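# Push cube out of channel's lipped end, then lift it

## Task

Keeping the hand out of the channel, push the cube out through the channel end that has the short ledge and raised lip, then hold it past that end with its centre raised above the channel's roof by at least one cube width.

## Robot and tools

Robot: a single six-joint arm (uf850 type) with a two-finger parallel gripper and a wrist camera. There is only one arm, so each command row covers just that arm.

Frames: results use the scene frame. Its origin sits on the table top straight below the arm base, +z is up, and +y is to the left when facing along +x. The base may be tilted slightly relative to the table. end_effector_position (metres) is the point between the finger pads when closed, about 2 cm behind the fingertips. end_effector_quat_wxyz gives the hand orientation. The fingers point along the gripper's +z and open and close along its y. When closing, the fingertips reach about 10 mm further along +z. The reported hand position can be off, more so at long reach.

execute_actions: takes "actions", a list holding one item or none, and an optional "pictures" boolean (pictures come by default).
- An empty list sends nothing and returns the current state.
- {"rows": [[...]], "steps": n} is a motion with n from 1 to 15 (default 15). Each step lasts 1/30 s. Rows are applied one per step, and the last row repeats if there are fewer rows than steps. Each row is 7 numbers: absolute target angles in radians for waist, shoulder, elbow, forearm roll, wrist pitch and wrist roll, in that order, then the gripper opening. These are joint targets in the same form Joint positions prints, not offsets and not Cartesian poses. Stated ranges are waist -6.283 to 6.283, shoulder -2.304 to 2.304, elbow -4.224 to 0.061, forearm roll -6.283 to 6.283, wrist pitch -2.164 to 2.164, wrist roll -6.283 to 6.283. A target more than 0.010 rad beyond a range end, and further out than the joint's last reported angle, gets the whole call refused, and nothing is sent. True ends can differ by up to 0.010 rad. A target past the real end is clipped and reported as "joint sent to its limit", possibly about an earlier action. Opening runs from -1 (closed) to +1 (fully open, 0.084 m pad gap).
- {"steps": n} with no rows is a wait of up to 300 steps, counted from the last result. Your reply time is included in it.

Motion limits: joint targets change at no more than 3.14 rad/s, with about 0.16 s to reach full speed, and all joints are synchronised. On each step the target is clamped to within 0.623 rad of the measured angle. If the targets would move the gripper more than 70 mm from where it is measured, they are scaled back. Far moves therefore need several calls. Between calls the arm keeps heading for your last row until it has nearly stopped or a step is HELD.

Result lines: the state line gives pose and velocities (m/s, rad/s). Joint positions and Joint velocities list the six joints, then the pad gap in metres. grip_measured is the finger opening on the command scale. HELD marks steps whose row was not fully sent. "joint command not followed" means the clearance check changed or blocked targets, and a mounting block or post counts as part of the arm. MOTOR HOT appears from 65 °C. At 80 °C an OVER-TEMPERATURE FAULT brakes the arm until it cools. A torque fault occurs when contact torque hits a load limit (N m: waist 55.2, shoulder 55.2, elbow 46, forearm roll 24.8, wrist pitch 17.4, wrist roll 17.4, with held weight counting). The arm then backs that joint off, pauses for 10 s and drops the rest of the call.

Gripping: to hold something, keep commanding an opening well below grip_measured. The lower you go, the harder the squeeze, up to roughly 24 N per pad for parts up to about 6 cm. Fast closes can hit harder. Sending back the measured value still holds lightly.

zoom_image: takes "camera" (cam_head_left, cam_head_right, cam_high, cam_low, cam_wrist) and "region" [x0, y0, x1, y1] in that camera's pixels, origin at top-left, at most 504x504. All images are 896x504. Calibration is given per camera (pinhole plus radial distortion, K, D, T_world_to_cam). Fixed cameras can be off by a few degrees or millimetres, and the wrist camera pose is computed from joint readings.

read_manual: takes an optional section "licences" and returns licence text only. It never moves anything.

finished_scene: takes "scene" (1 or 2), ends that scene irreversibly, grades it and gives the next task. The goal must already be met and stable when you call it. Replying without a tool call ends every remaining scene.

Suggested order: look, and identify the lipped and ledged end of the channel. Push the cube along the channel using a tool-free approach (for example fingertips from outside, or the cube reachable at the far open end) without putting the hand inside. Once the cube is out past that end, grasp it and lift it until its centre is at least one cube width above the channel roof, then hold and finish.

Avoid: knocking anything off the table (this fails the scene), dropping or slipping the cube, slams, hard pushes into the channel, torque and heat faults. Loose objects may get brief outside nudges. The simulation keeps running while you think, and smooth, quick, low-effort motion is better.

Each tool is called after "Emit:" as name([rows], argument=value, ...), one row to a line, values as JSON.

## Session

Emit:
execute_actions(actions=[])

Scene clock: 0.00 s of 4350.00 s.
end_effector_position=(+0.0133, +0.0418, +0.2670) grip_measured=+1.00 end_effector_quat_wxyz=(-0.082, +0.466, +0.617, -0.628) end_effector_velocity=(+0.000, +0.000, -0.000) end_effector_angular_velocity=(-0.001, -0.002, -0.000)
Joint positions: [ 0.967 -1.2   -0.782  0.233 -1.298 -0.666  0.084]
Joint velocities: [ 0.    -0.    -0.001  0.     0.     0.002 -0.   ]
Motor temperatures (°C, as the motors report them): [27 27 29 28 31 32]
camera_calibration (this result's frames):
cam_wrist: T_world_to_cam=[[0.475479, -0.227812, -0.849718, 0.264365], [0.54378, -0.683158, 0.487441, -0.0433561], [-0.691537, -0.693828, -0.200948, 0.219533], [0, 0, 0, 1]] pos_world=[0.0496916, 0.182925, 0.289884]

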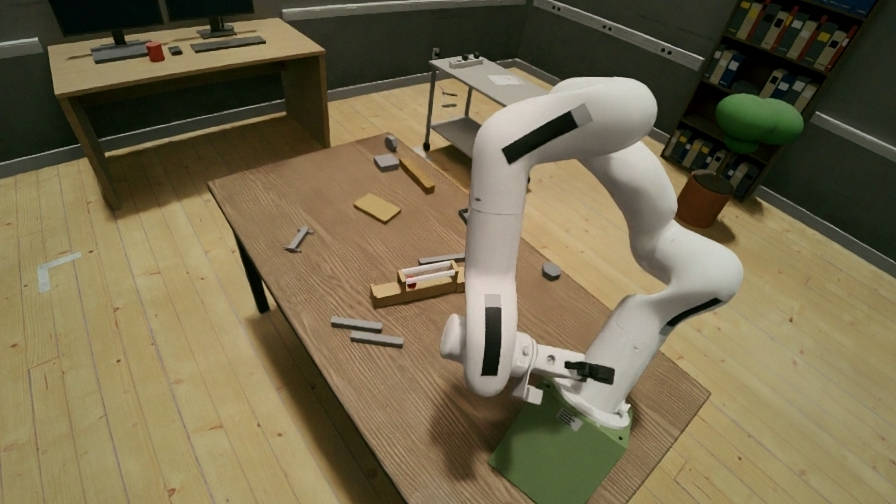

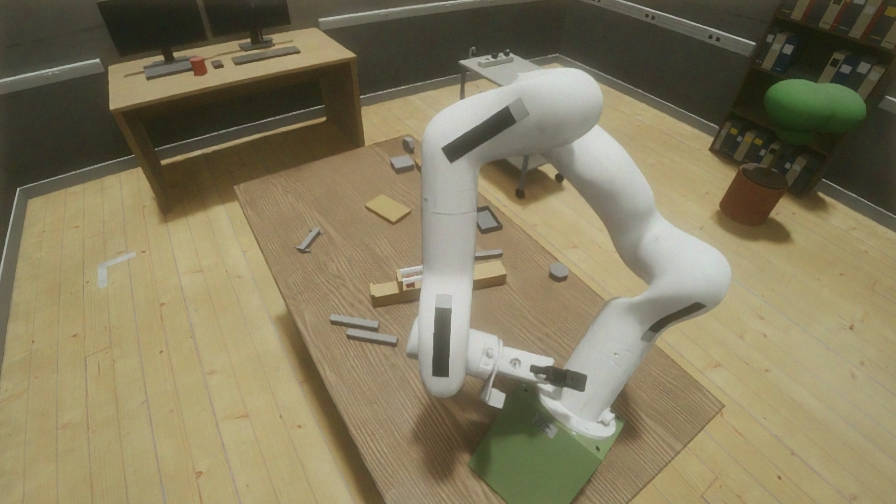

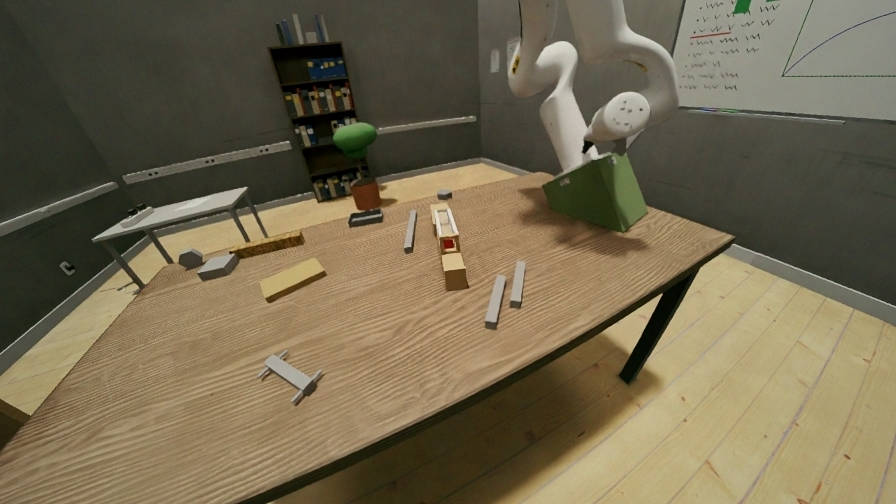

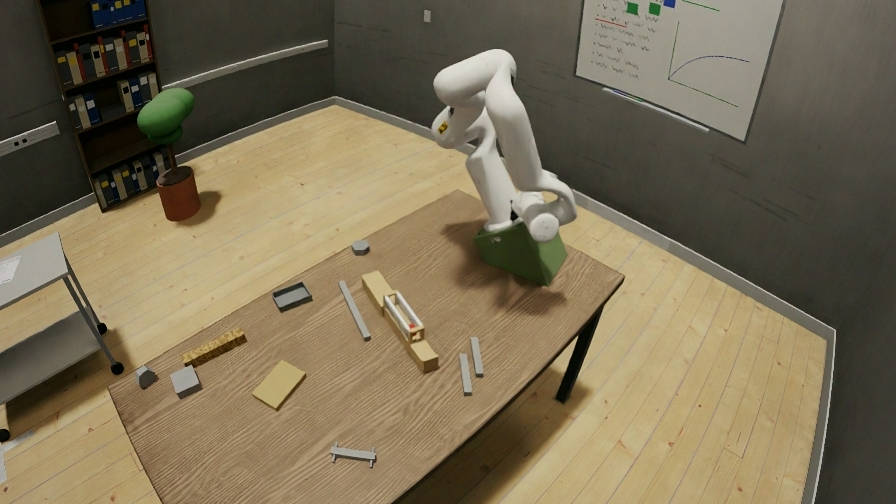

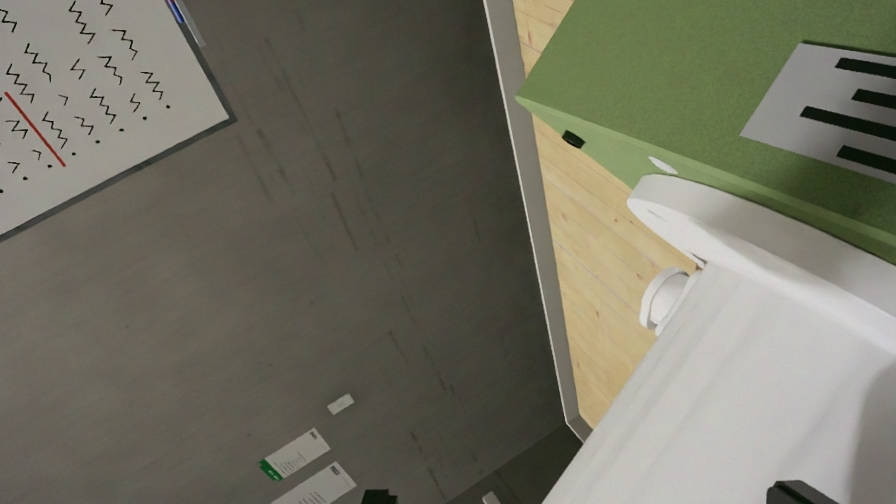

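Emit:
execute_actions([
  {"rows":[[0.967,-1.1,-1.3,0.233,-0.7,-0.666,0.3]]},
], pictures=false)

Emit:
execute_actions([
  {"rows":[[0.8,-0.8,-1.3,-0.3,-0.7,-0.666,0.3]]},
], pictures=false)

Emit:
execute_actions([
  {"rows":[[-0.076,-0.45,-1.103,-1.0,-0.75,-0.6,0.3]]},
], pictures=false)

Emit:
execute_actions([
  {"steps":45},
])

Emit:
zoom_image(camera="cam_head_left", region=[320,220,540,360])

Emit:
zoom_image(camera="cam_low", region=[320,250,500,400])

Scene clock: 9.20 s of 4350.00 s.
end_effector_position=(+0.0820, +0.2029, +0.2316) grip_measured=+0.29 end_effector_quat_wxyz=(-0.163, +0.584, +0.689, -0.396) end_effector_velocity=(+0.195, +0.361, +0.003) end_effector_angular_velocity=(+0.919, -0.582, -0.483)
Joint positions: [ 0.967 -1.153 -1.024  0.233 -1.019 -0.666  0.056]
Joint velocities: [-0.001  0.099 -0.512 -0.     0.588  0.001 -0.001]
Motor temperatures (°C, as the motors report them): [27 27 29 28 31 32]
Steps of this call (steps 1 to 90: nothing new was sent; then 5.70 s passed at rest; steps 91 to 105: all 15 steps of this action). Readings (joint positions):
91: [0.967 -1.200 -0.782 0.233 -1.298 -0.666]
92: [0.967 -1.200 -0.786 0.233 -1.292 -0.666]
94: [0.967 -1.193 -0.820 0.233 -1.251 -0.666]
98: [0.967 -1.177 -0.900 0.233 -1.161 -0.666]
105: the state above

Scene clock: 9.70 s of 4350.00 s.
end_effector_position=(+0.2465, +0.2840, +0.2846) grip_measured=+0.29 end_effector_quat_wxyz=(-0.173, +0.613, +0.757, -0.146) end_effector_velocity=(+0.351, +0.095, +0.159) end_effector_angular_velocity=(+0.699, -0.684, -0.096)
Joint positions: [ 0.886 -0.979 -1.173 -0.025 -0.847 -0.666  0.056]
Joint velocities: [-0.173  0.357 -0.255 -0.55   0.294 -0.001  0.   ]
Motor temperatures (°C, as the motors report them): [27 27 29 28 31 32]
Steps of this call (steps 1 to 15: all 15 steps of this action). Readings (joint positions):
1: [0.967 -1.150 -1.041 0.233 -0.999 -0.666]
2: [0.966 -1.144 -1.055 0.229 -0.983 -0.666]
4: [0.955 -1.120 -1.073 0.191 -0.961 -0.666]
8: [0.928 -1.065 -1.111 0.108 -0.918 -0.666]
15: the state above

Scene clock: 10.20 s of 4350.00 s.
end_effector_position=(+0.4078, +0.1989, +0.3005) grip_measured=+0.29 end_effector_quat_wxyz=(-0.150, +0.661, +0.734, -0.046) end_effector_velocity=(+0.285, -0.251, -0.030) end_effector_angular_velocity=(+0.036, -0.272, -0.263)
Joint positions: [ 0.639 -0.79  -1.159 -0.291 -0.805 -0.644  0.056]
Joint velocities: [-0.542  0.314  0.053 -0.542  0.05   0.041  0.   ]
Motor temperatures (°C, as the motors report them): [27 27 29 28 31 32]
Steps of this call (steps 1 to 15: all 15 steps of this action). Readings (joint positions):
1: [0.880 -0.967 -1.181 -0.044 -0.838 -0.666]
2: [0.871 -0.954 -1.186 -0.061 -0.831 -0.665]
4: [0.837 -0.925 -1.182 -0.095 -0.826 -0.661]
8: [0.765 -0.871 -1.172 -0.166 -0.818 -0.654]
15: the state above

Scene clock: 11.70 s of 4350.00 s.
end_effector_position=(+0.6056, -0.2461, +0.2177) grip_measured=+0.29 end_effector_quat_wxyz=(+0.027, +0.772, +0.635, +0.000) end_effector_velocity=(-0.000, -0.018, -0.003) end_effector_angular_velocity=(-0.015, -0.008, -0.007)
Joint positions: [-0.073 -0.451 -1.103 -0.997 -0.75  -0.6    0.056]
Joint velocities: [-0.026  0.012  0.004 -0.028  0.003  0.002  0.   ]
Motor temperatures (°C, as the motors report them): [27 27 29 28 31 32]
Steps of this call (steps 1 to 45: the robot went on to your last target). Readings (joint positions):
1: [0.621 -0.780 -1.157 -0.309 -0.803 -0.643]
2: [0.603 -0.770 -1.155 -0.327 -0.802 -0.641]
4: [0.567 -0.751 -1.152 -0.364 -0.798 -0.639]
8: [0.493 -0.715 -1.146 -0.437 -0.793 -0.634]
45: the state above
camera_calibration (this result's frames):
cam_wrist: T_world_to_cam=[[0.979713, -0.195887, 0.0423081, -0.616446], [-0.197086, -0.980034, 0.0262775, -0.0621104], [0.0363159, -0.0340828, -0.998759, 0.314702], [0, 0, 0, 1]] pos_world=[0.580271, -0.170898, 0.342025]

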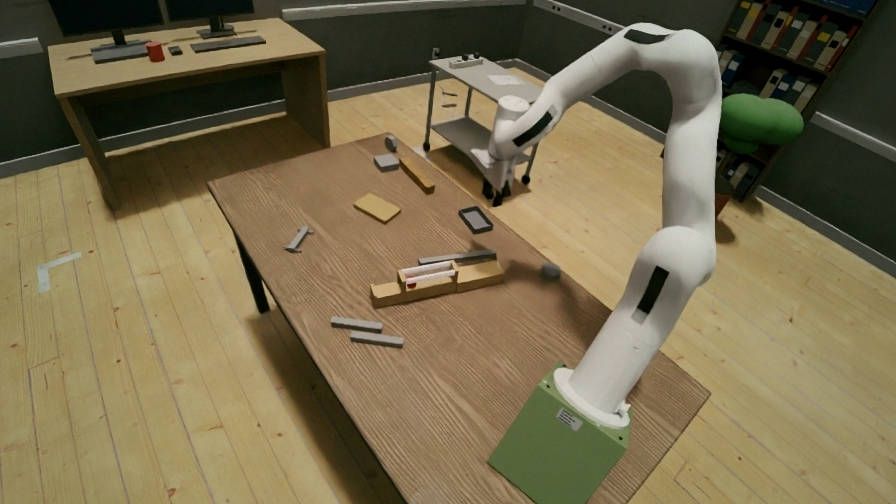

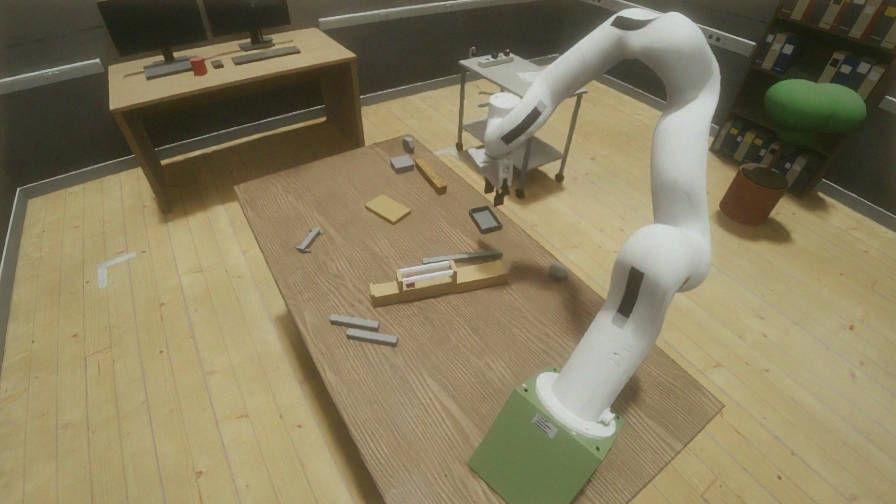

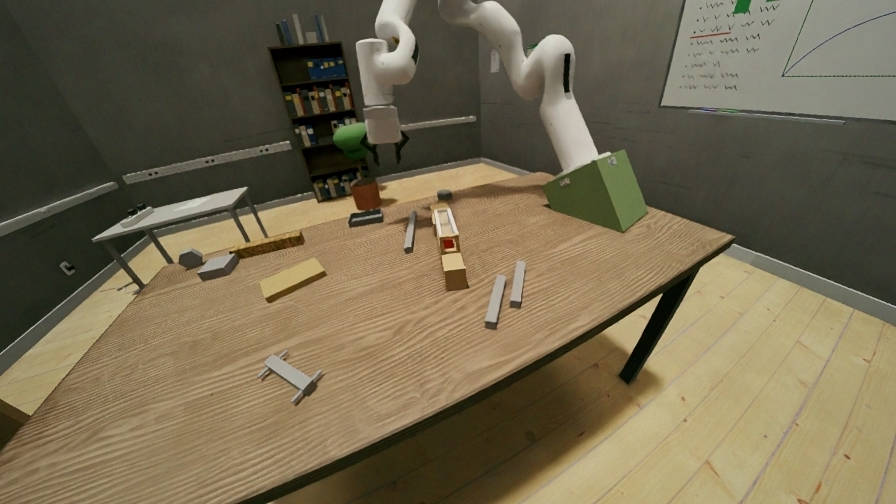

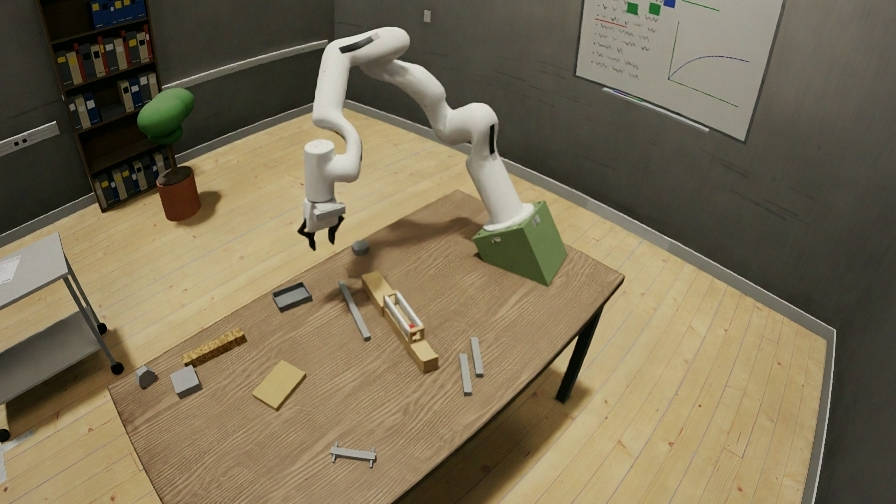

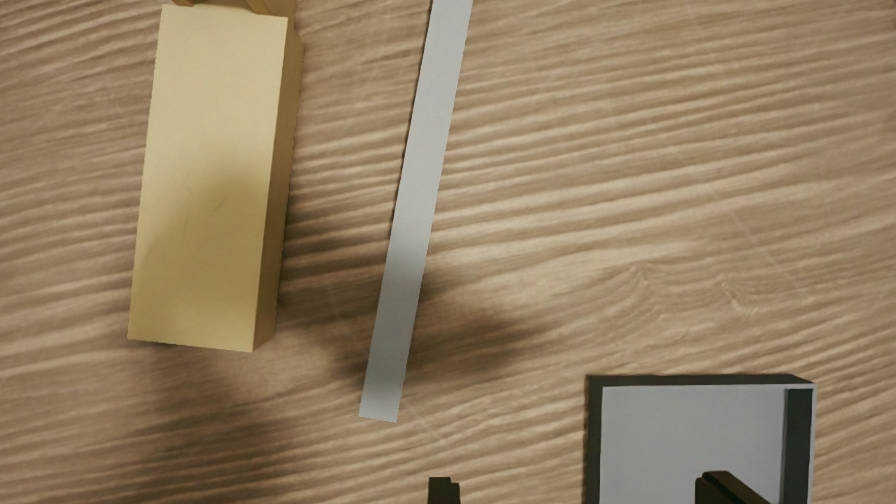

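Region (320, 220, 540, 360) of cam_head_left's 896x504 image, scaled by 2.291, with more detail than that image has; it fills the top 321 rows of this view, and the rest is white.

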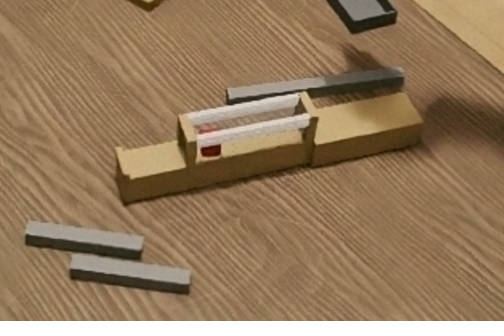

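Region (320, 250, 500, 400) of cam_low's 896x504 image, scaled by 2.800, with more detail than that image has.

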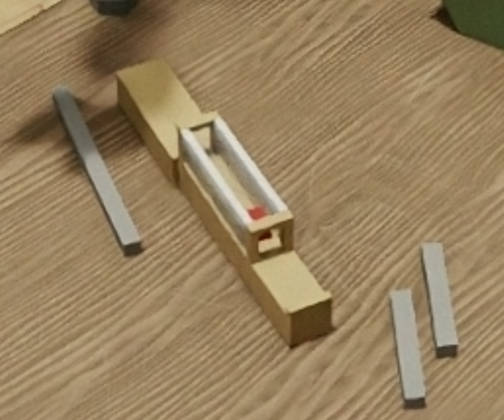

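Emit:
execute_actions([
  {"rows":[[-0.16,-0.514,-0.97,-1.188,-0.607,-0.239,0.3]]},
], pictures=false)

Emit:
execute_actions([
  {"steps":8},
])

Scene clock: 28.20 s of 4350.00 s.
end_effector_position=(+0.5543, -0.2327, +0.1327) grip_measured=+0.29 end_effector_quat_wxyz=(+0.004, +0.823, +0.568, +0.002) end_effector_velocity=(-0.010, +0.005, -0.017) end_effector_angular_velocity=(+0.022, -0.006, -0.060)
Joint positions: [-0.158 -0.512 -0.973 -1.183 -0.611 -0.248  0.056]
Joint velocities: [-0.02  -0.012  0.029 -0.053  0.045  0.109  0.   ]
Motor temperatures (°C, as the motors report them): [27 28 29 28 31 32]
Steps of this call (steps 1 to 15: the robot went on to your last target; steps 16 to 90: nothing new was sent; then 13.00 s passed at rest; steps 91 to 105: all 15 steps of this action). Readings (joint positions):
91: [-0.076 -0.450 -1.103 -1.000 -0.750 -0.600]
92: [-0.077 -0.451 -1.101 -1.003 -0.747 -0.593]
94: [-0.088 -0.459 -1.084 -1.030 -0.726 -0.540]
98: [-0.130 -0.491 -1.017 -1.119 -0.660 -0.371]
105: the state above

Scene clock: 28.47 s of 4350.00 s.
end_effector_position=(+0.5530, -0.2322, +0.1310) grip_measured=+0.29 end_effector_quat_wxyz=(+0.003, +0.825, +0.566, +0.003) end_effector_velocity=(-0.002, +0.000, -0.002) end_effector_angular_velocity=(+0.001, +0.003, -0.003)
Joint positions: [-0.16  -0.514 -0.97  -1.188 -0.607 -0.239  0.056]
Joint velocities: [-0.002 -0.002  0.003 -0.002  0.002  0.006 -0.   ]
Motor temperatures (°C, as the motors report them): [27 28 29 28 31 32]
Steps of this call (steps 1 to 8: the robot went on to your last target). Readings (joint positions):
1: [-0.158 -0.513 -0.973 -1.185 -0.609 -0.245]
2: [-0.159 -0.513 -0.972 -1.186 -0.609 -0.243]
4: [-0.159 -0.513 -0.971 -1.187 -0.608 -0.241]
8: the state above
camera_calibration (this result's frames):
cam_wrist: T_world_to_cam=[[0.931127, -0.364599, 0.00838018, -0.566329], [-0.36454, -0.931156, -0.00773094, 0.0518857], [0.0106219, 0.00414358, -0.999935, 0.253684], [0, 0, 0, 1]] pos_world=[0.543544, -0.15922, 0.258814]

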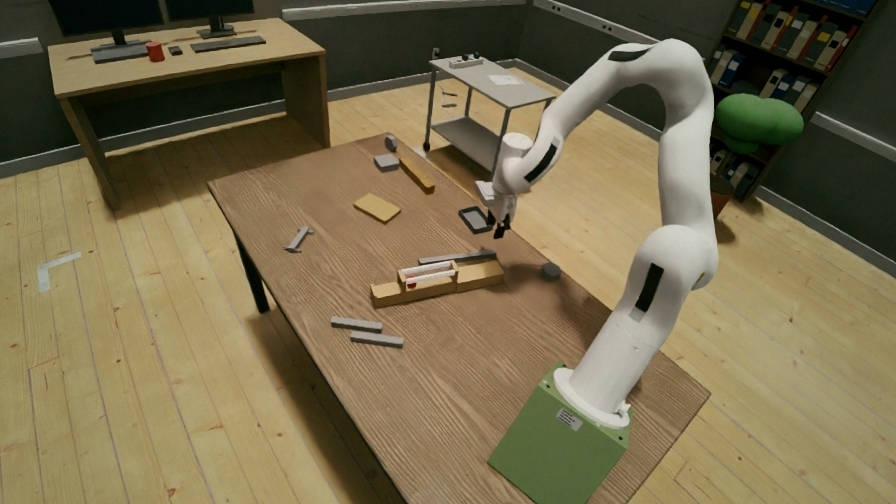

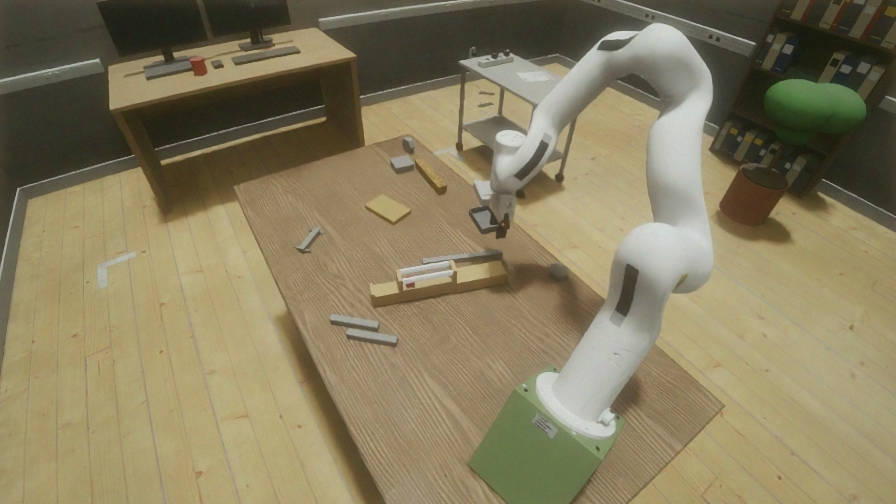

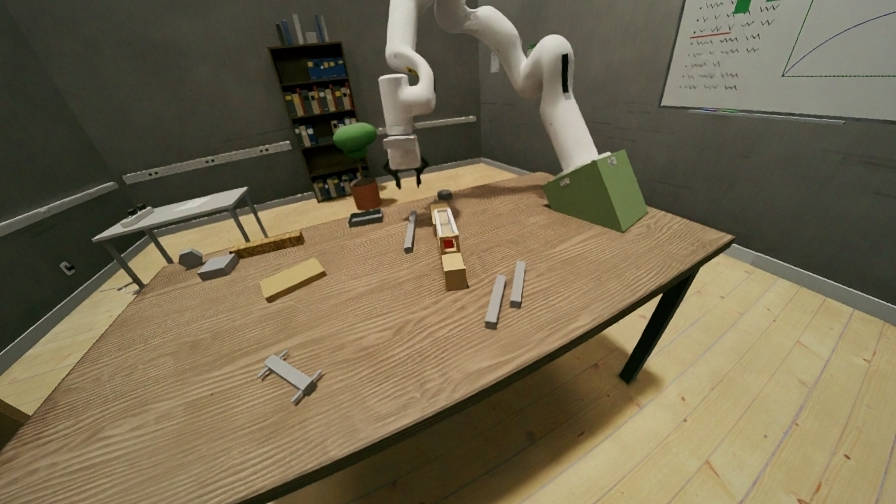

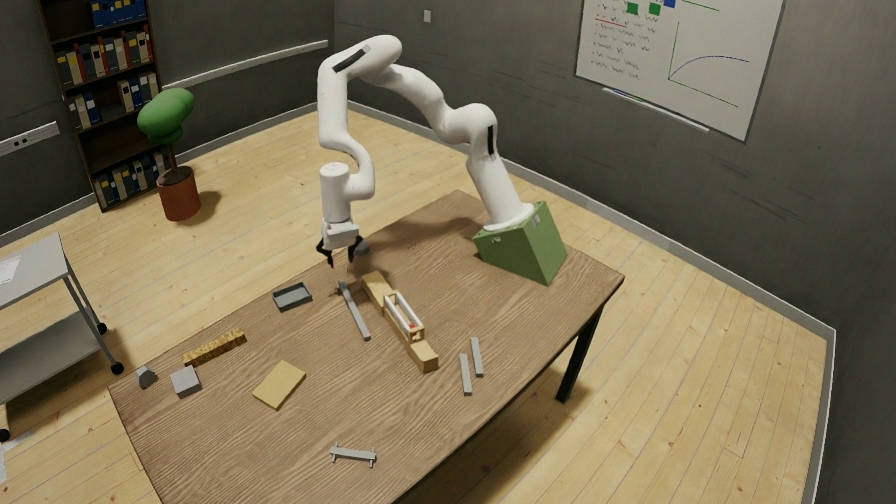

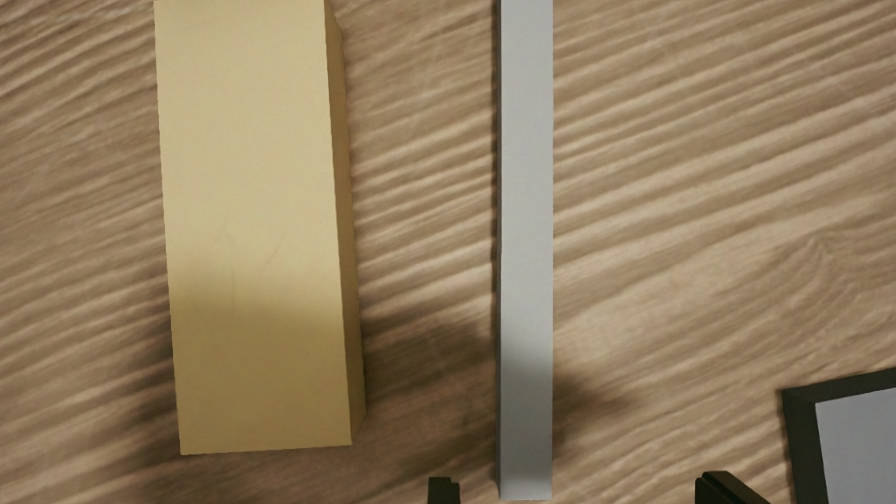

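Emit:
execute_actions([
  {"rows":[[-0.266,-0.724,-1.042,-1.479,-0.535,-0.011,0.3]]},
], pictures=false)

Emit:
execute_actions([
  {"rows":[[-0.266,-0.724,-1.042,-1.479,-0.535,-0.011,0.3],[-0.266,-0.724,-1.042,-1.479,-0.535,-0.011,0.3],[-0.266,-0.724,-1.042,-1.479,-0.535,-0.011,-0.3],[-0.266,-0.724,-1.042,-1.479,-0.535,-0.011,-1]]},
], pictures=false)

Emit:
execute_actions([
  {"rows":[[-0.16,-0.514,-0.97,-1.188,-0.607,-0.239,-1]]},
], pictures=false)

Emit:
execute_actions([
  {"rows":[[-0.295,-0.275,-0.66,-1.41,-0.51,-0.177,-1]]},
], pictures=false)

Emit:
execute_actions([
  {"steps":10},
])

Scene clock: 54.73 s of 4350.00 s.
end_effector_position=(+0.5524, -0.2324, +0.0268) grip_measured=+0.29 end_effector_quat_wxyz=(+0.003, +0.824, +0.566, +0.002) end_effector_velocity=(+0.004, +0.001, -0.024) end_effector_angular_velocity=(+0.007, -0.013, -0.005)
Joint positions: [-0.263 -0.719 -1.04  -1.472 -0.537 -0.017  0.056]
Joint velocities: [-0.023 -0.051 -0.027 -0.08   0.021  0.067  0.   ]
Motor temperatures (°C, as the motors report them): [27 28 29 28 31 32]
Steps of this call (steps 1 to 15: the robot went on to your last target; steps 16 to 90: nothing new was sent; then 22.77 s passed at rest; steps 91 to 105: all 15 steps of this action). Readings (joint positions):
91: [-0.160 -0.514 -0.970 -1.188 -0.607 -0.239]
92: [-0.162 -0.518 -0.972 -1.194 -0.605 -0.234]
94: [-0.179 -0.552 -0.985 -1.243 -0.593 -0.195]
98: [-0.230 -0.652 -1.017 -1.379 -0.560 -0.090]
105: the state above

Scene clock: 55.23 s of 4350.00 s.
end_effector_position=(+0.5524, -0.2323, +0.0244) grip_measured=-0.56 end_effector_quat_wxyz=(+0.003, +0.824, +0.566, +0.002) end_effector_velocity=(-0.001, +0.000, +0.000) end_effector_angular_velocity=(+0.000, +0.000, +0.000)
Joint positions: [-0.266 -0.724 -1.042 -1.479 -0.535 -0.011  0.02 ]
Joint velocities: [ 0.     0.001  0.002 -0.001  0.     0.001  0.   ]
Motor temperatures (°C, as the motors report them): [27 28 29 28 31 32]
Steps of this call (steps 1 to 15: all 15 steps of this action). Readings (joint positions):
1: [-0.264 -0.720 -1.041 -1.474 -0.536 -0.015]
2: [-0.264 -0.721 -1.041 -1.475 -0.536 -0.014]
4: [-0.265 -0.722 -1.042 -1.477 -0.535 -0.012]
8: [-0.266 -0.723 -1.042 -1.478 -0.535 -0.011]
15: the state above

Scene clock: 55.73 s of 4350.00 s.
end_effector_position=(+0.5528, -0.2323, +0.1279) grip_measured=-0.56 end_effector_quat_wxyz=(+0.004, +0.825, +0.566, +0.002) end_effector_velocity=(-0.009, +0.003, +0.025) end_effector_angular_velocity=(+0.008, +0.014, +0.007)
Joint positions: [-0.163 -0.52  -0.972 -1.196 -0.605 -0.233  0.02 ]
Joint velocities: [ 0.025  0.054  0.025  0.084 -0.022 -0.07  -0.   ]
Motor temperatures (°C, as the motors report them): [27 28 29 28 31 32]
Steps of this call (steps 1 to 15: all 15 steps of this action). Readings (joint positions):
1: [-0.266 -0.723 -1.042 -1.479 -0.535 -0.011]
2: [-0.265 -0.721 -1.041 -1.475 -0.536 -0.015]
4: [-0.249 -0.690 -1.027 -1.428 -0.548 -0.052]
8: [-0.197 -0.588 -0.996 -1.292 -0.581 -0.157]
15: the state above

Scene clock: 56.23 s of 4350.00 s.
end_effector_position=(+0.4456, -0.2757, +0.1320) grip_measured=-0.45 end_effector_quat_wxyz=(+0.002, +0.811, +0.585, +0.015) end_effector_velocity=(-0.047, -0.005, +0.000) end_effector_angular_velocity=(+0.014, -0.001, +0.032)
Joint positions: [-0.291 -0.283 -0.671 -1.403 -0.513 -0.178  0.024]
Joint velocities: [-0.046  0.087  0.121 -0.083  0.036  0.018  0.008]
Motor temperatures (°C, as the motors report them): [27 28 29 28 31 32]
Steps of this call (steps 1 to 15: all 15 steps of this action). Readings (joint positions):
1: [-0.162 -0.518 -0.971 -1.194 -0.606 -0.235]
2: [-0.164 -0.513 -0.965 -1.196 -0.603 -0.234]
4: [-0.185 -0.475 -0.917 -1.230 -0.586 -0.225]
8: [-0.241 -0.374 -0.787 -1.321 -0.550 -0.201]
15: the state above

Scene clock: 56.57 s of 4350.00 s.
end_effector_position=(+0.4412, -0.2761, +0.1318) grip_measured=-0.43 end_effector_quat_wxyz=(+0.002, +0.810, +0.586, +0.015) end_effector_velocity=(-0.002, -0.000, -0.000) end_effector_angular_velocity=(+0.000, +0.002, +0.002)
Joint positions: [-0.295 -0.275 -0.661 -1.41  -0.51  -0.177  0.025]
Joint velocities: [-0.002  0.002  0.005 -0.003  0.     0.001  0.   ]
Motor temperatures (°C, as the motors report them): [27 28 29 28 31 32]
Steps of this call (steps 1 to 10: the robot went on to your last target). Readings (joint positions):
1: [-0.292 -0.280 -0.668 -1.405 -0.512 -0.178]
2: [-0.293 -0.279 -0.666 -1.407 -0.511 -0.177]
4: [-0.294 -0.277 -0.663 -1.408 -0.510 -0.177]
8: [-0.295 -0.276 -0.661 -1.409 -0.510 -0.177]
10: the state above
camera_calibration (this result's frames):
cam_wrist: T_world_to_cam=[[0.94789, -0.317948, 0.0203521, -0.474348], [-0.317296, -0.947857, -0.0298519, -0.0523153], [0.0287823, 0.0218387, -0.999347, 0.252698], [0, 0, 0, 1]] pos_world=[0.425757, -0.205924, 0.260626]

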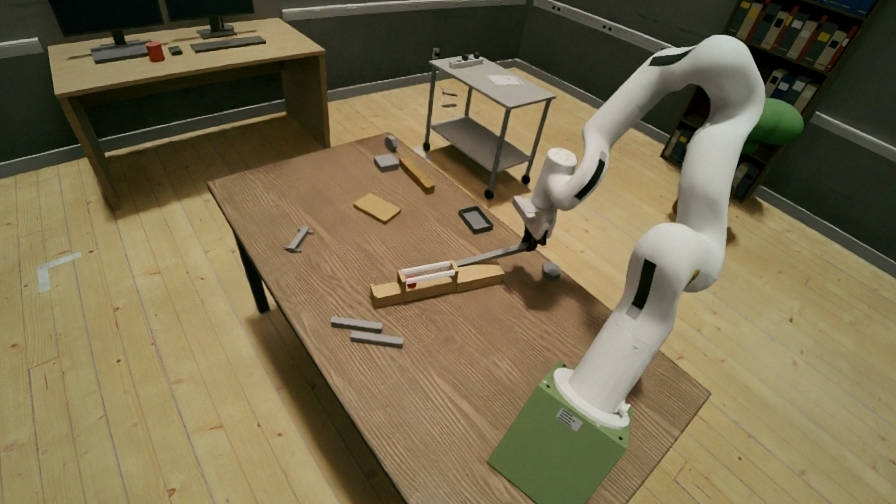

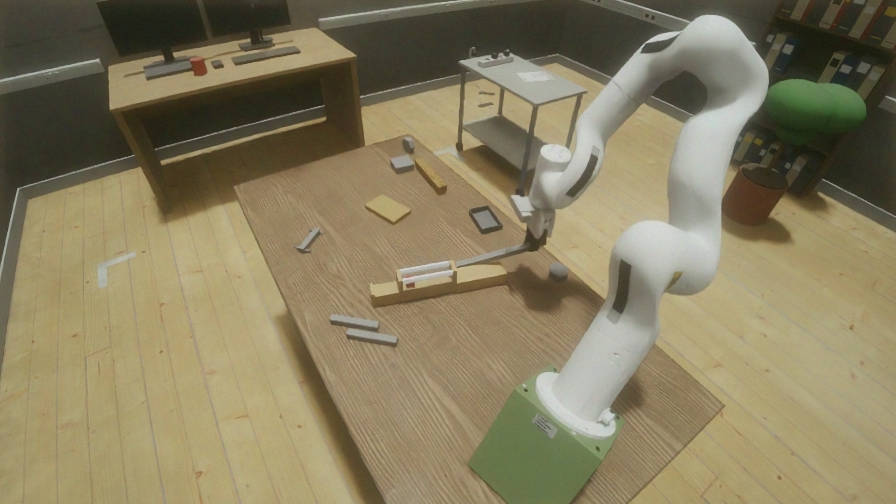

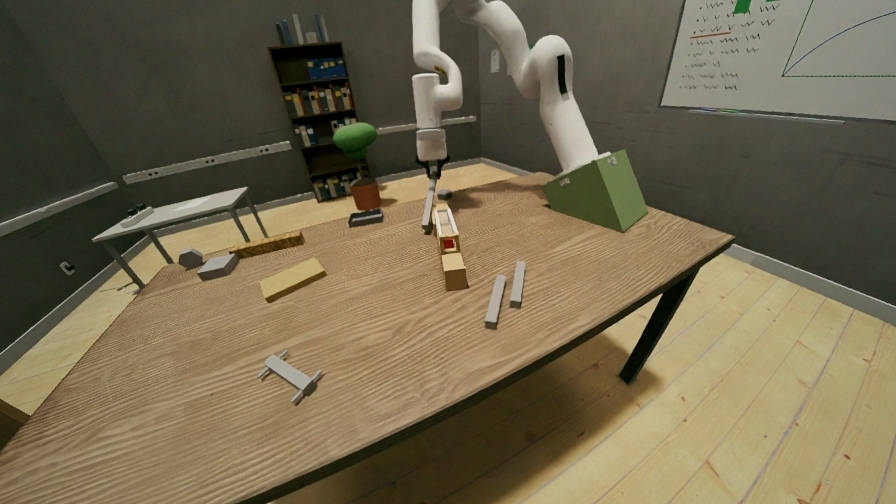

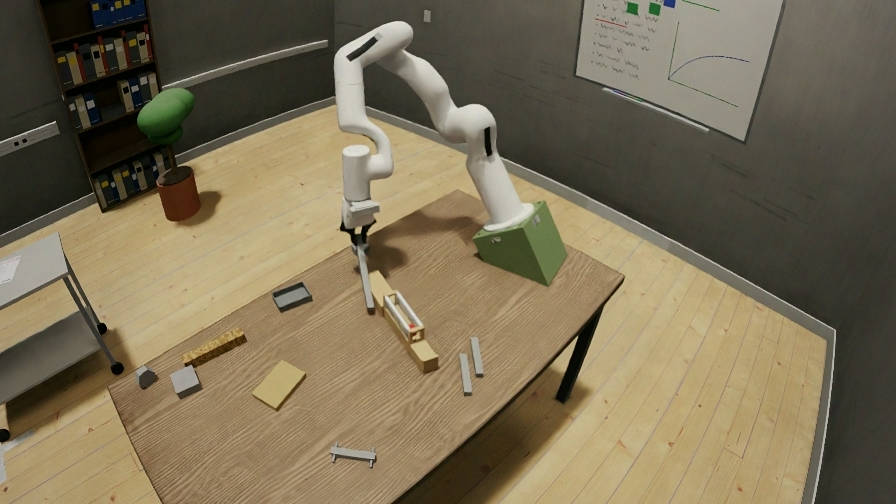

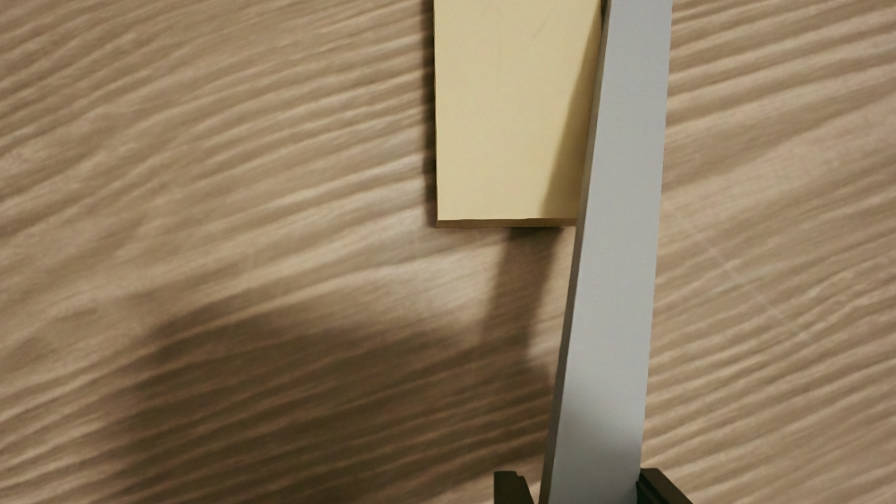

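Emit:
execute_actions([
  {"rows":[[-0.295,-0.275,-0.66,-1.41,-0.51,-0.1,-1],[-0.295,-0.275,-0.66,-1.41,-0.51,-0.05,-1],[-0.295,-0.275,-0.66,-1.41,-0.51,0.0,-1],[-0.295,-0.275,-0.66,-1.41,-0.51,0.05,-1]],"steps":12},
], pictures=false)

Emit:
execute_actions([
  {"rows":[[-0.24,-0.175,-0.654,-1.235,-0.578,-0.105,-1],[-0.24,-0.175,-0.654,-1.235,-0.578,-0.105,-1],[-0.24,-0.175,-0.654,-1.235,-0.578,-0.105,-1],[-0.24,-0.175,-0.654,-1.235,-0.578,-0.105,-1],[-0.24,-0.175,-0.654,-1.235,-0.578,-0.105,-1],[-0.24,-0.175,-0.654,-1.235,-0.578,-0.105,-1],[-0.185,-0.076,-0.647,-1.059,-0.645,-0.26,-1]]},
], pictures=false)

Emit:
execute_actions([
  {"steps":10},
])

Scene clock: 70.50 s of 4350.00 s.
end_effector_position=(+0.4406, -0.2760, +0.1316) grip_measured=-0.54 end_effector_quat_wxyz=(-0.000, +0.868, +0.497, +0.015) end_effector_velocity=(+0.003, -0.001, +0.001) end_effector_angular_velocity=(+0.004, -0.003, -0.161)
Joint positions: [-0.295 -0.275 -0.659 -1.41  -0.51   0.037  0.02 ]
Joint velocities: [-0.     0.001 -0.004  0.     0.001  0.158 -0.003]
Motor temperatures (°C, as the motors report them): [27 28 29 28 31 32]
Steps of this call (steps 1 to 30: the robot went on to your last target; steps 31 to 90: nothing new was sent; then 10.53 s passed at rest; steps 91 to 102: all 12 steps of this action). Readings (joint positions):
91: [-0.295 -0.275 -0.660 -1.410 -0.510 -0.177]
92: [-0.295 -0.275 -0.660 -1.410 -0.510 -0.171]
94: [-0.295 -0.275 -0.660 -1.410 -0.510 -0.132]
98: [-0.295 -0.275 -0.659 -1.410 -0.510 -0.014]
102: the state above

Scene clock: 71.00 s of 4350.00 s.
end_effector_position=(+0.4367, -0.2828, +0.2156) grip_measured=-0.56 end_effector_quat_wxyz=(+0.005, +0.869, +0.495, +0.004) end_effector_velocity=(-0.017, +0.006, +0.054) end_effector_angular_velocity=(+0.024, +0.034, +0.022)
Joint positions: [-0.191 -0.086 -0.648 -1.078 -0.637 -0.242  0.02 ]
Joint velocities: [ 0.069  0.126  0.015  0.237 -0.092 -0.213 -0.   ]
Motor temperatures (°C, as the motors report them): [27 28 29 28 31 32]
Steps of this call (steps 1 to 15: all 15 steps of this action). Readings (joint positions):
1: [-0.295 -0.275 -0.660 -1.410 -0.510 0.041]
2: [-0.294 -0.272 -0.659 -1.404 -0.512 0.039]
4: [-0.279 -0.246 -0.657 -1.357 -0.531 0.000]
8: [-0.246 -0.186 -0.655 -1.254 -0.571 -0.088]
15: the state above

Scene clock: 71.33 s of 4350.00 s.
end_effector_position=(+0.4355, -0.2823, +0.2199) grip_measured=-0.56 end_effector_quat_wxyz=(+0.003, +0.868, +0.496, +0.003) end_effector_velocity=(+0.000, -0.000, +0.002) end_effector_angular_velocity=(-0.000, -0.001, +0.001)
Joint positions: [-0.185 -0.076 -0.647 -1.06  -0.645 -0.259  0.02 ]
Joint velocities: [ 0.002  0.004 -0.001  0.006 -0.003 -0.006  0.   ]
Motor temperatures (°C, as the motors report them): [27 28 29 28 31 32]
Steps of this call (steps 1 to 10: the robot went on to your last target). Readings (joint positions):
1: [-0.189 -0.083 -0.648 -1.072 -0.640 -0.248]
2: [-0.188 -0.081 -0.647 -1.068 -0.641 -0.252]
4: [-0.186 -0.079 -0.647 -1.063 -0.643 -0.256]
8: [-0.185 -0.077 -0.647 -1.060 -0.644 -0.259]
10: the state above
camera_calibration (this result's frames):
cam_wrist: T_world_to_cam=[[0.85859, -0.512601, 0.00801329, -0.486052], [-0.512527, -0.858617, -0.00967668, 0.0483933], [0.0118406, 0.00420127, -0.999921, 0.34351], [0, 0, 0, 1]] pos_world=[0.438055, -0.209043, 0.347846]

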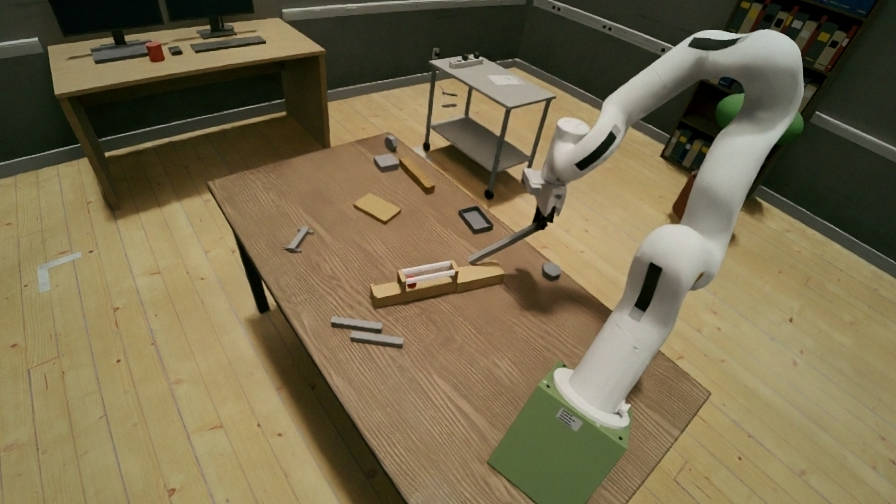

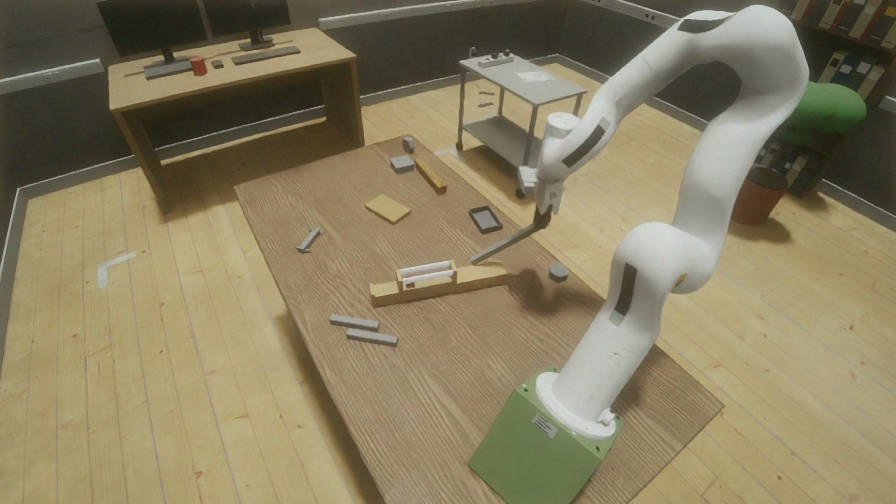

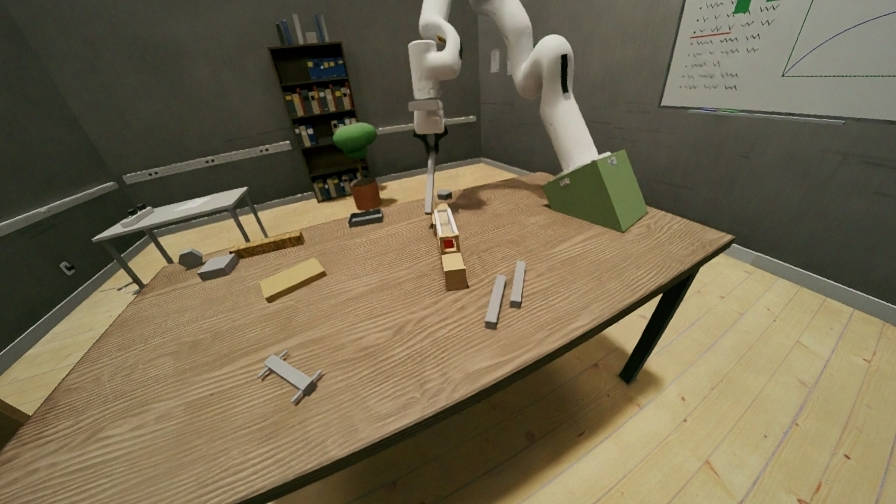

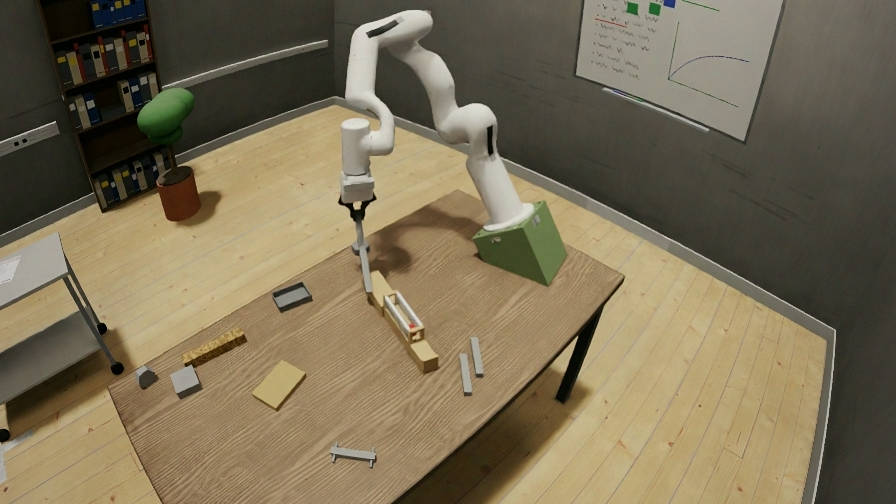

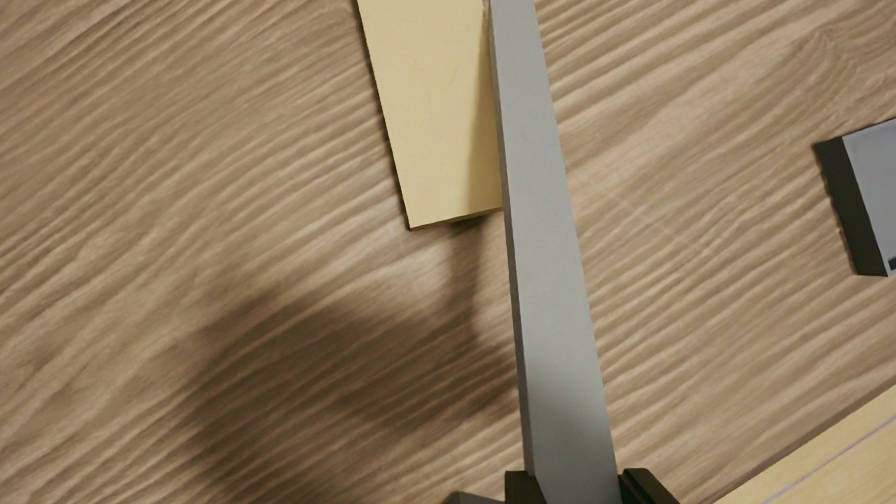

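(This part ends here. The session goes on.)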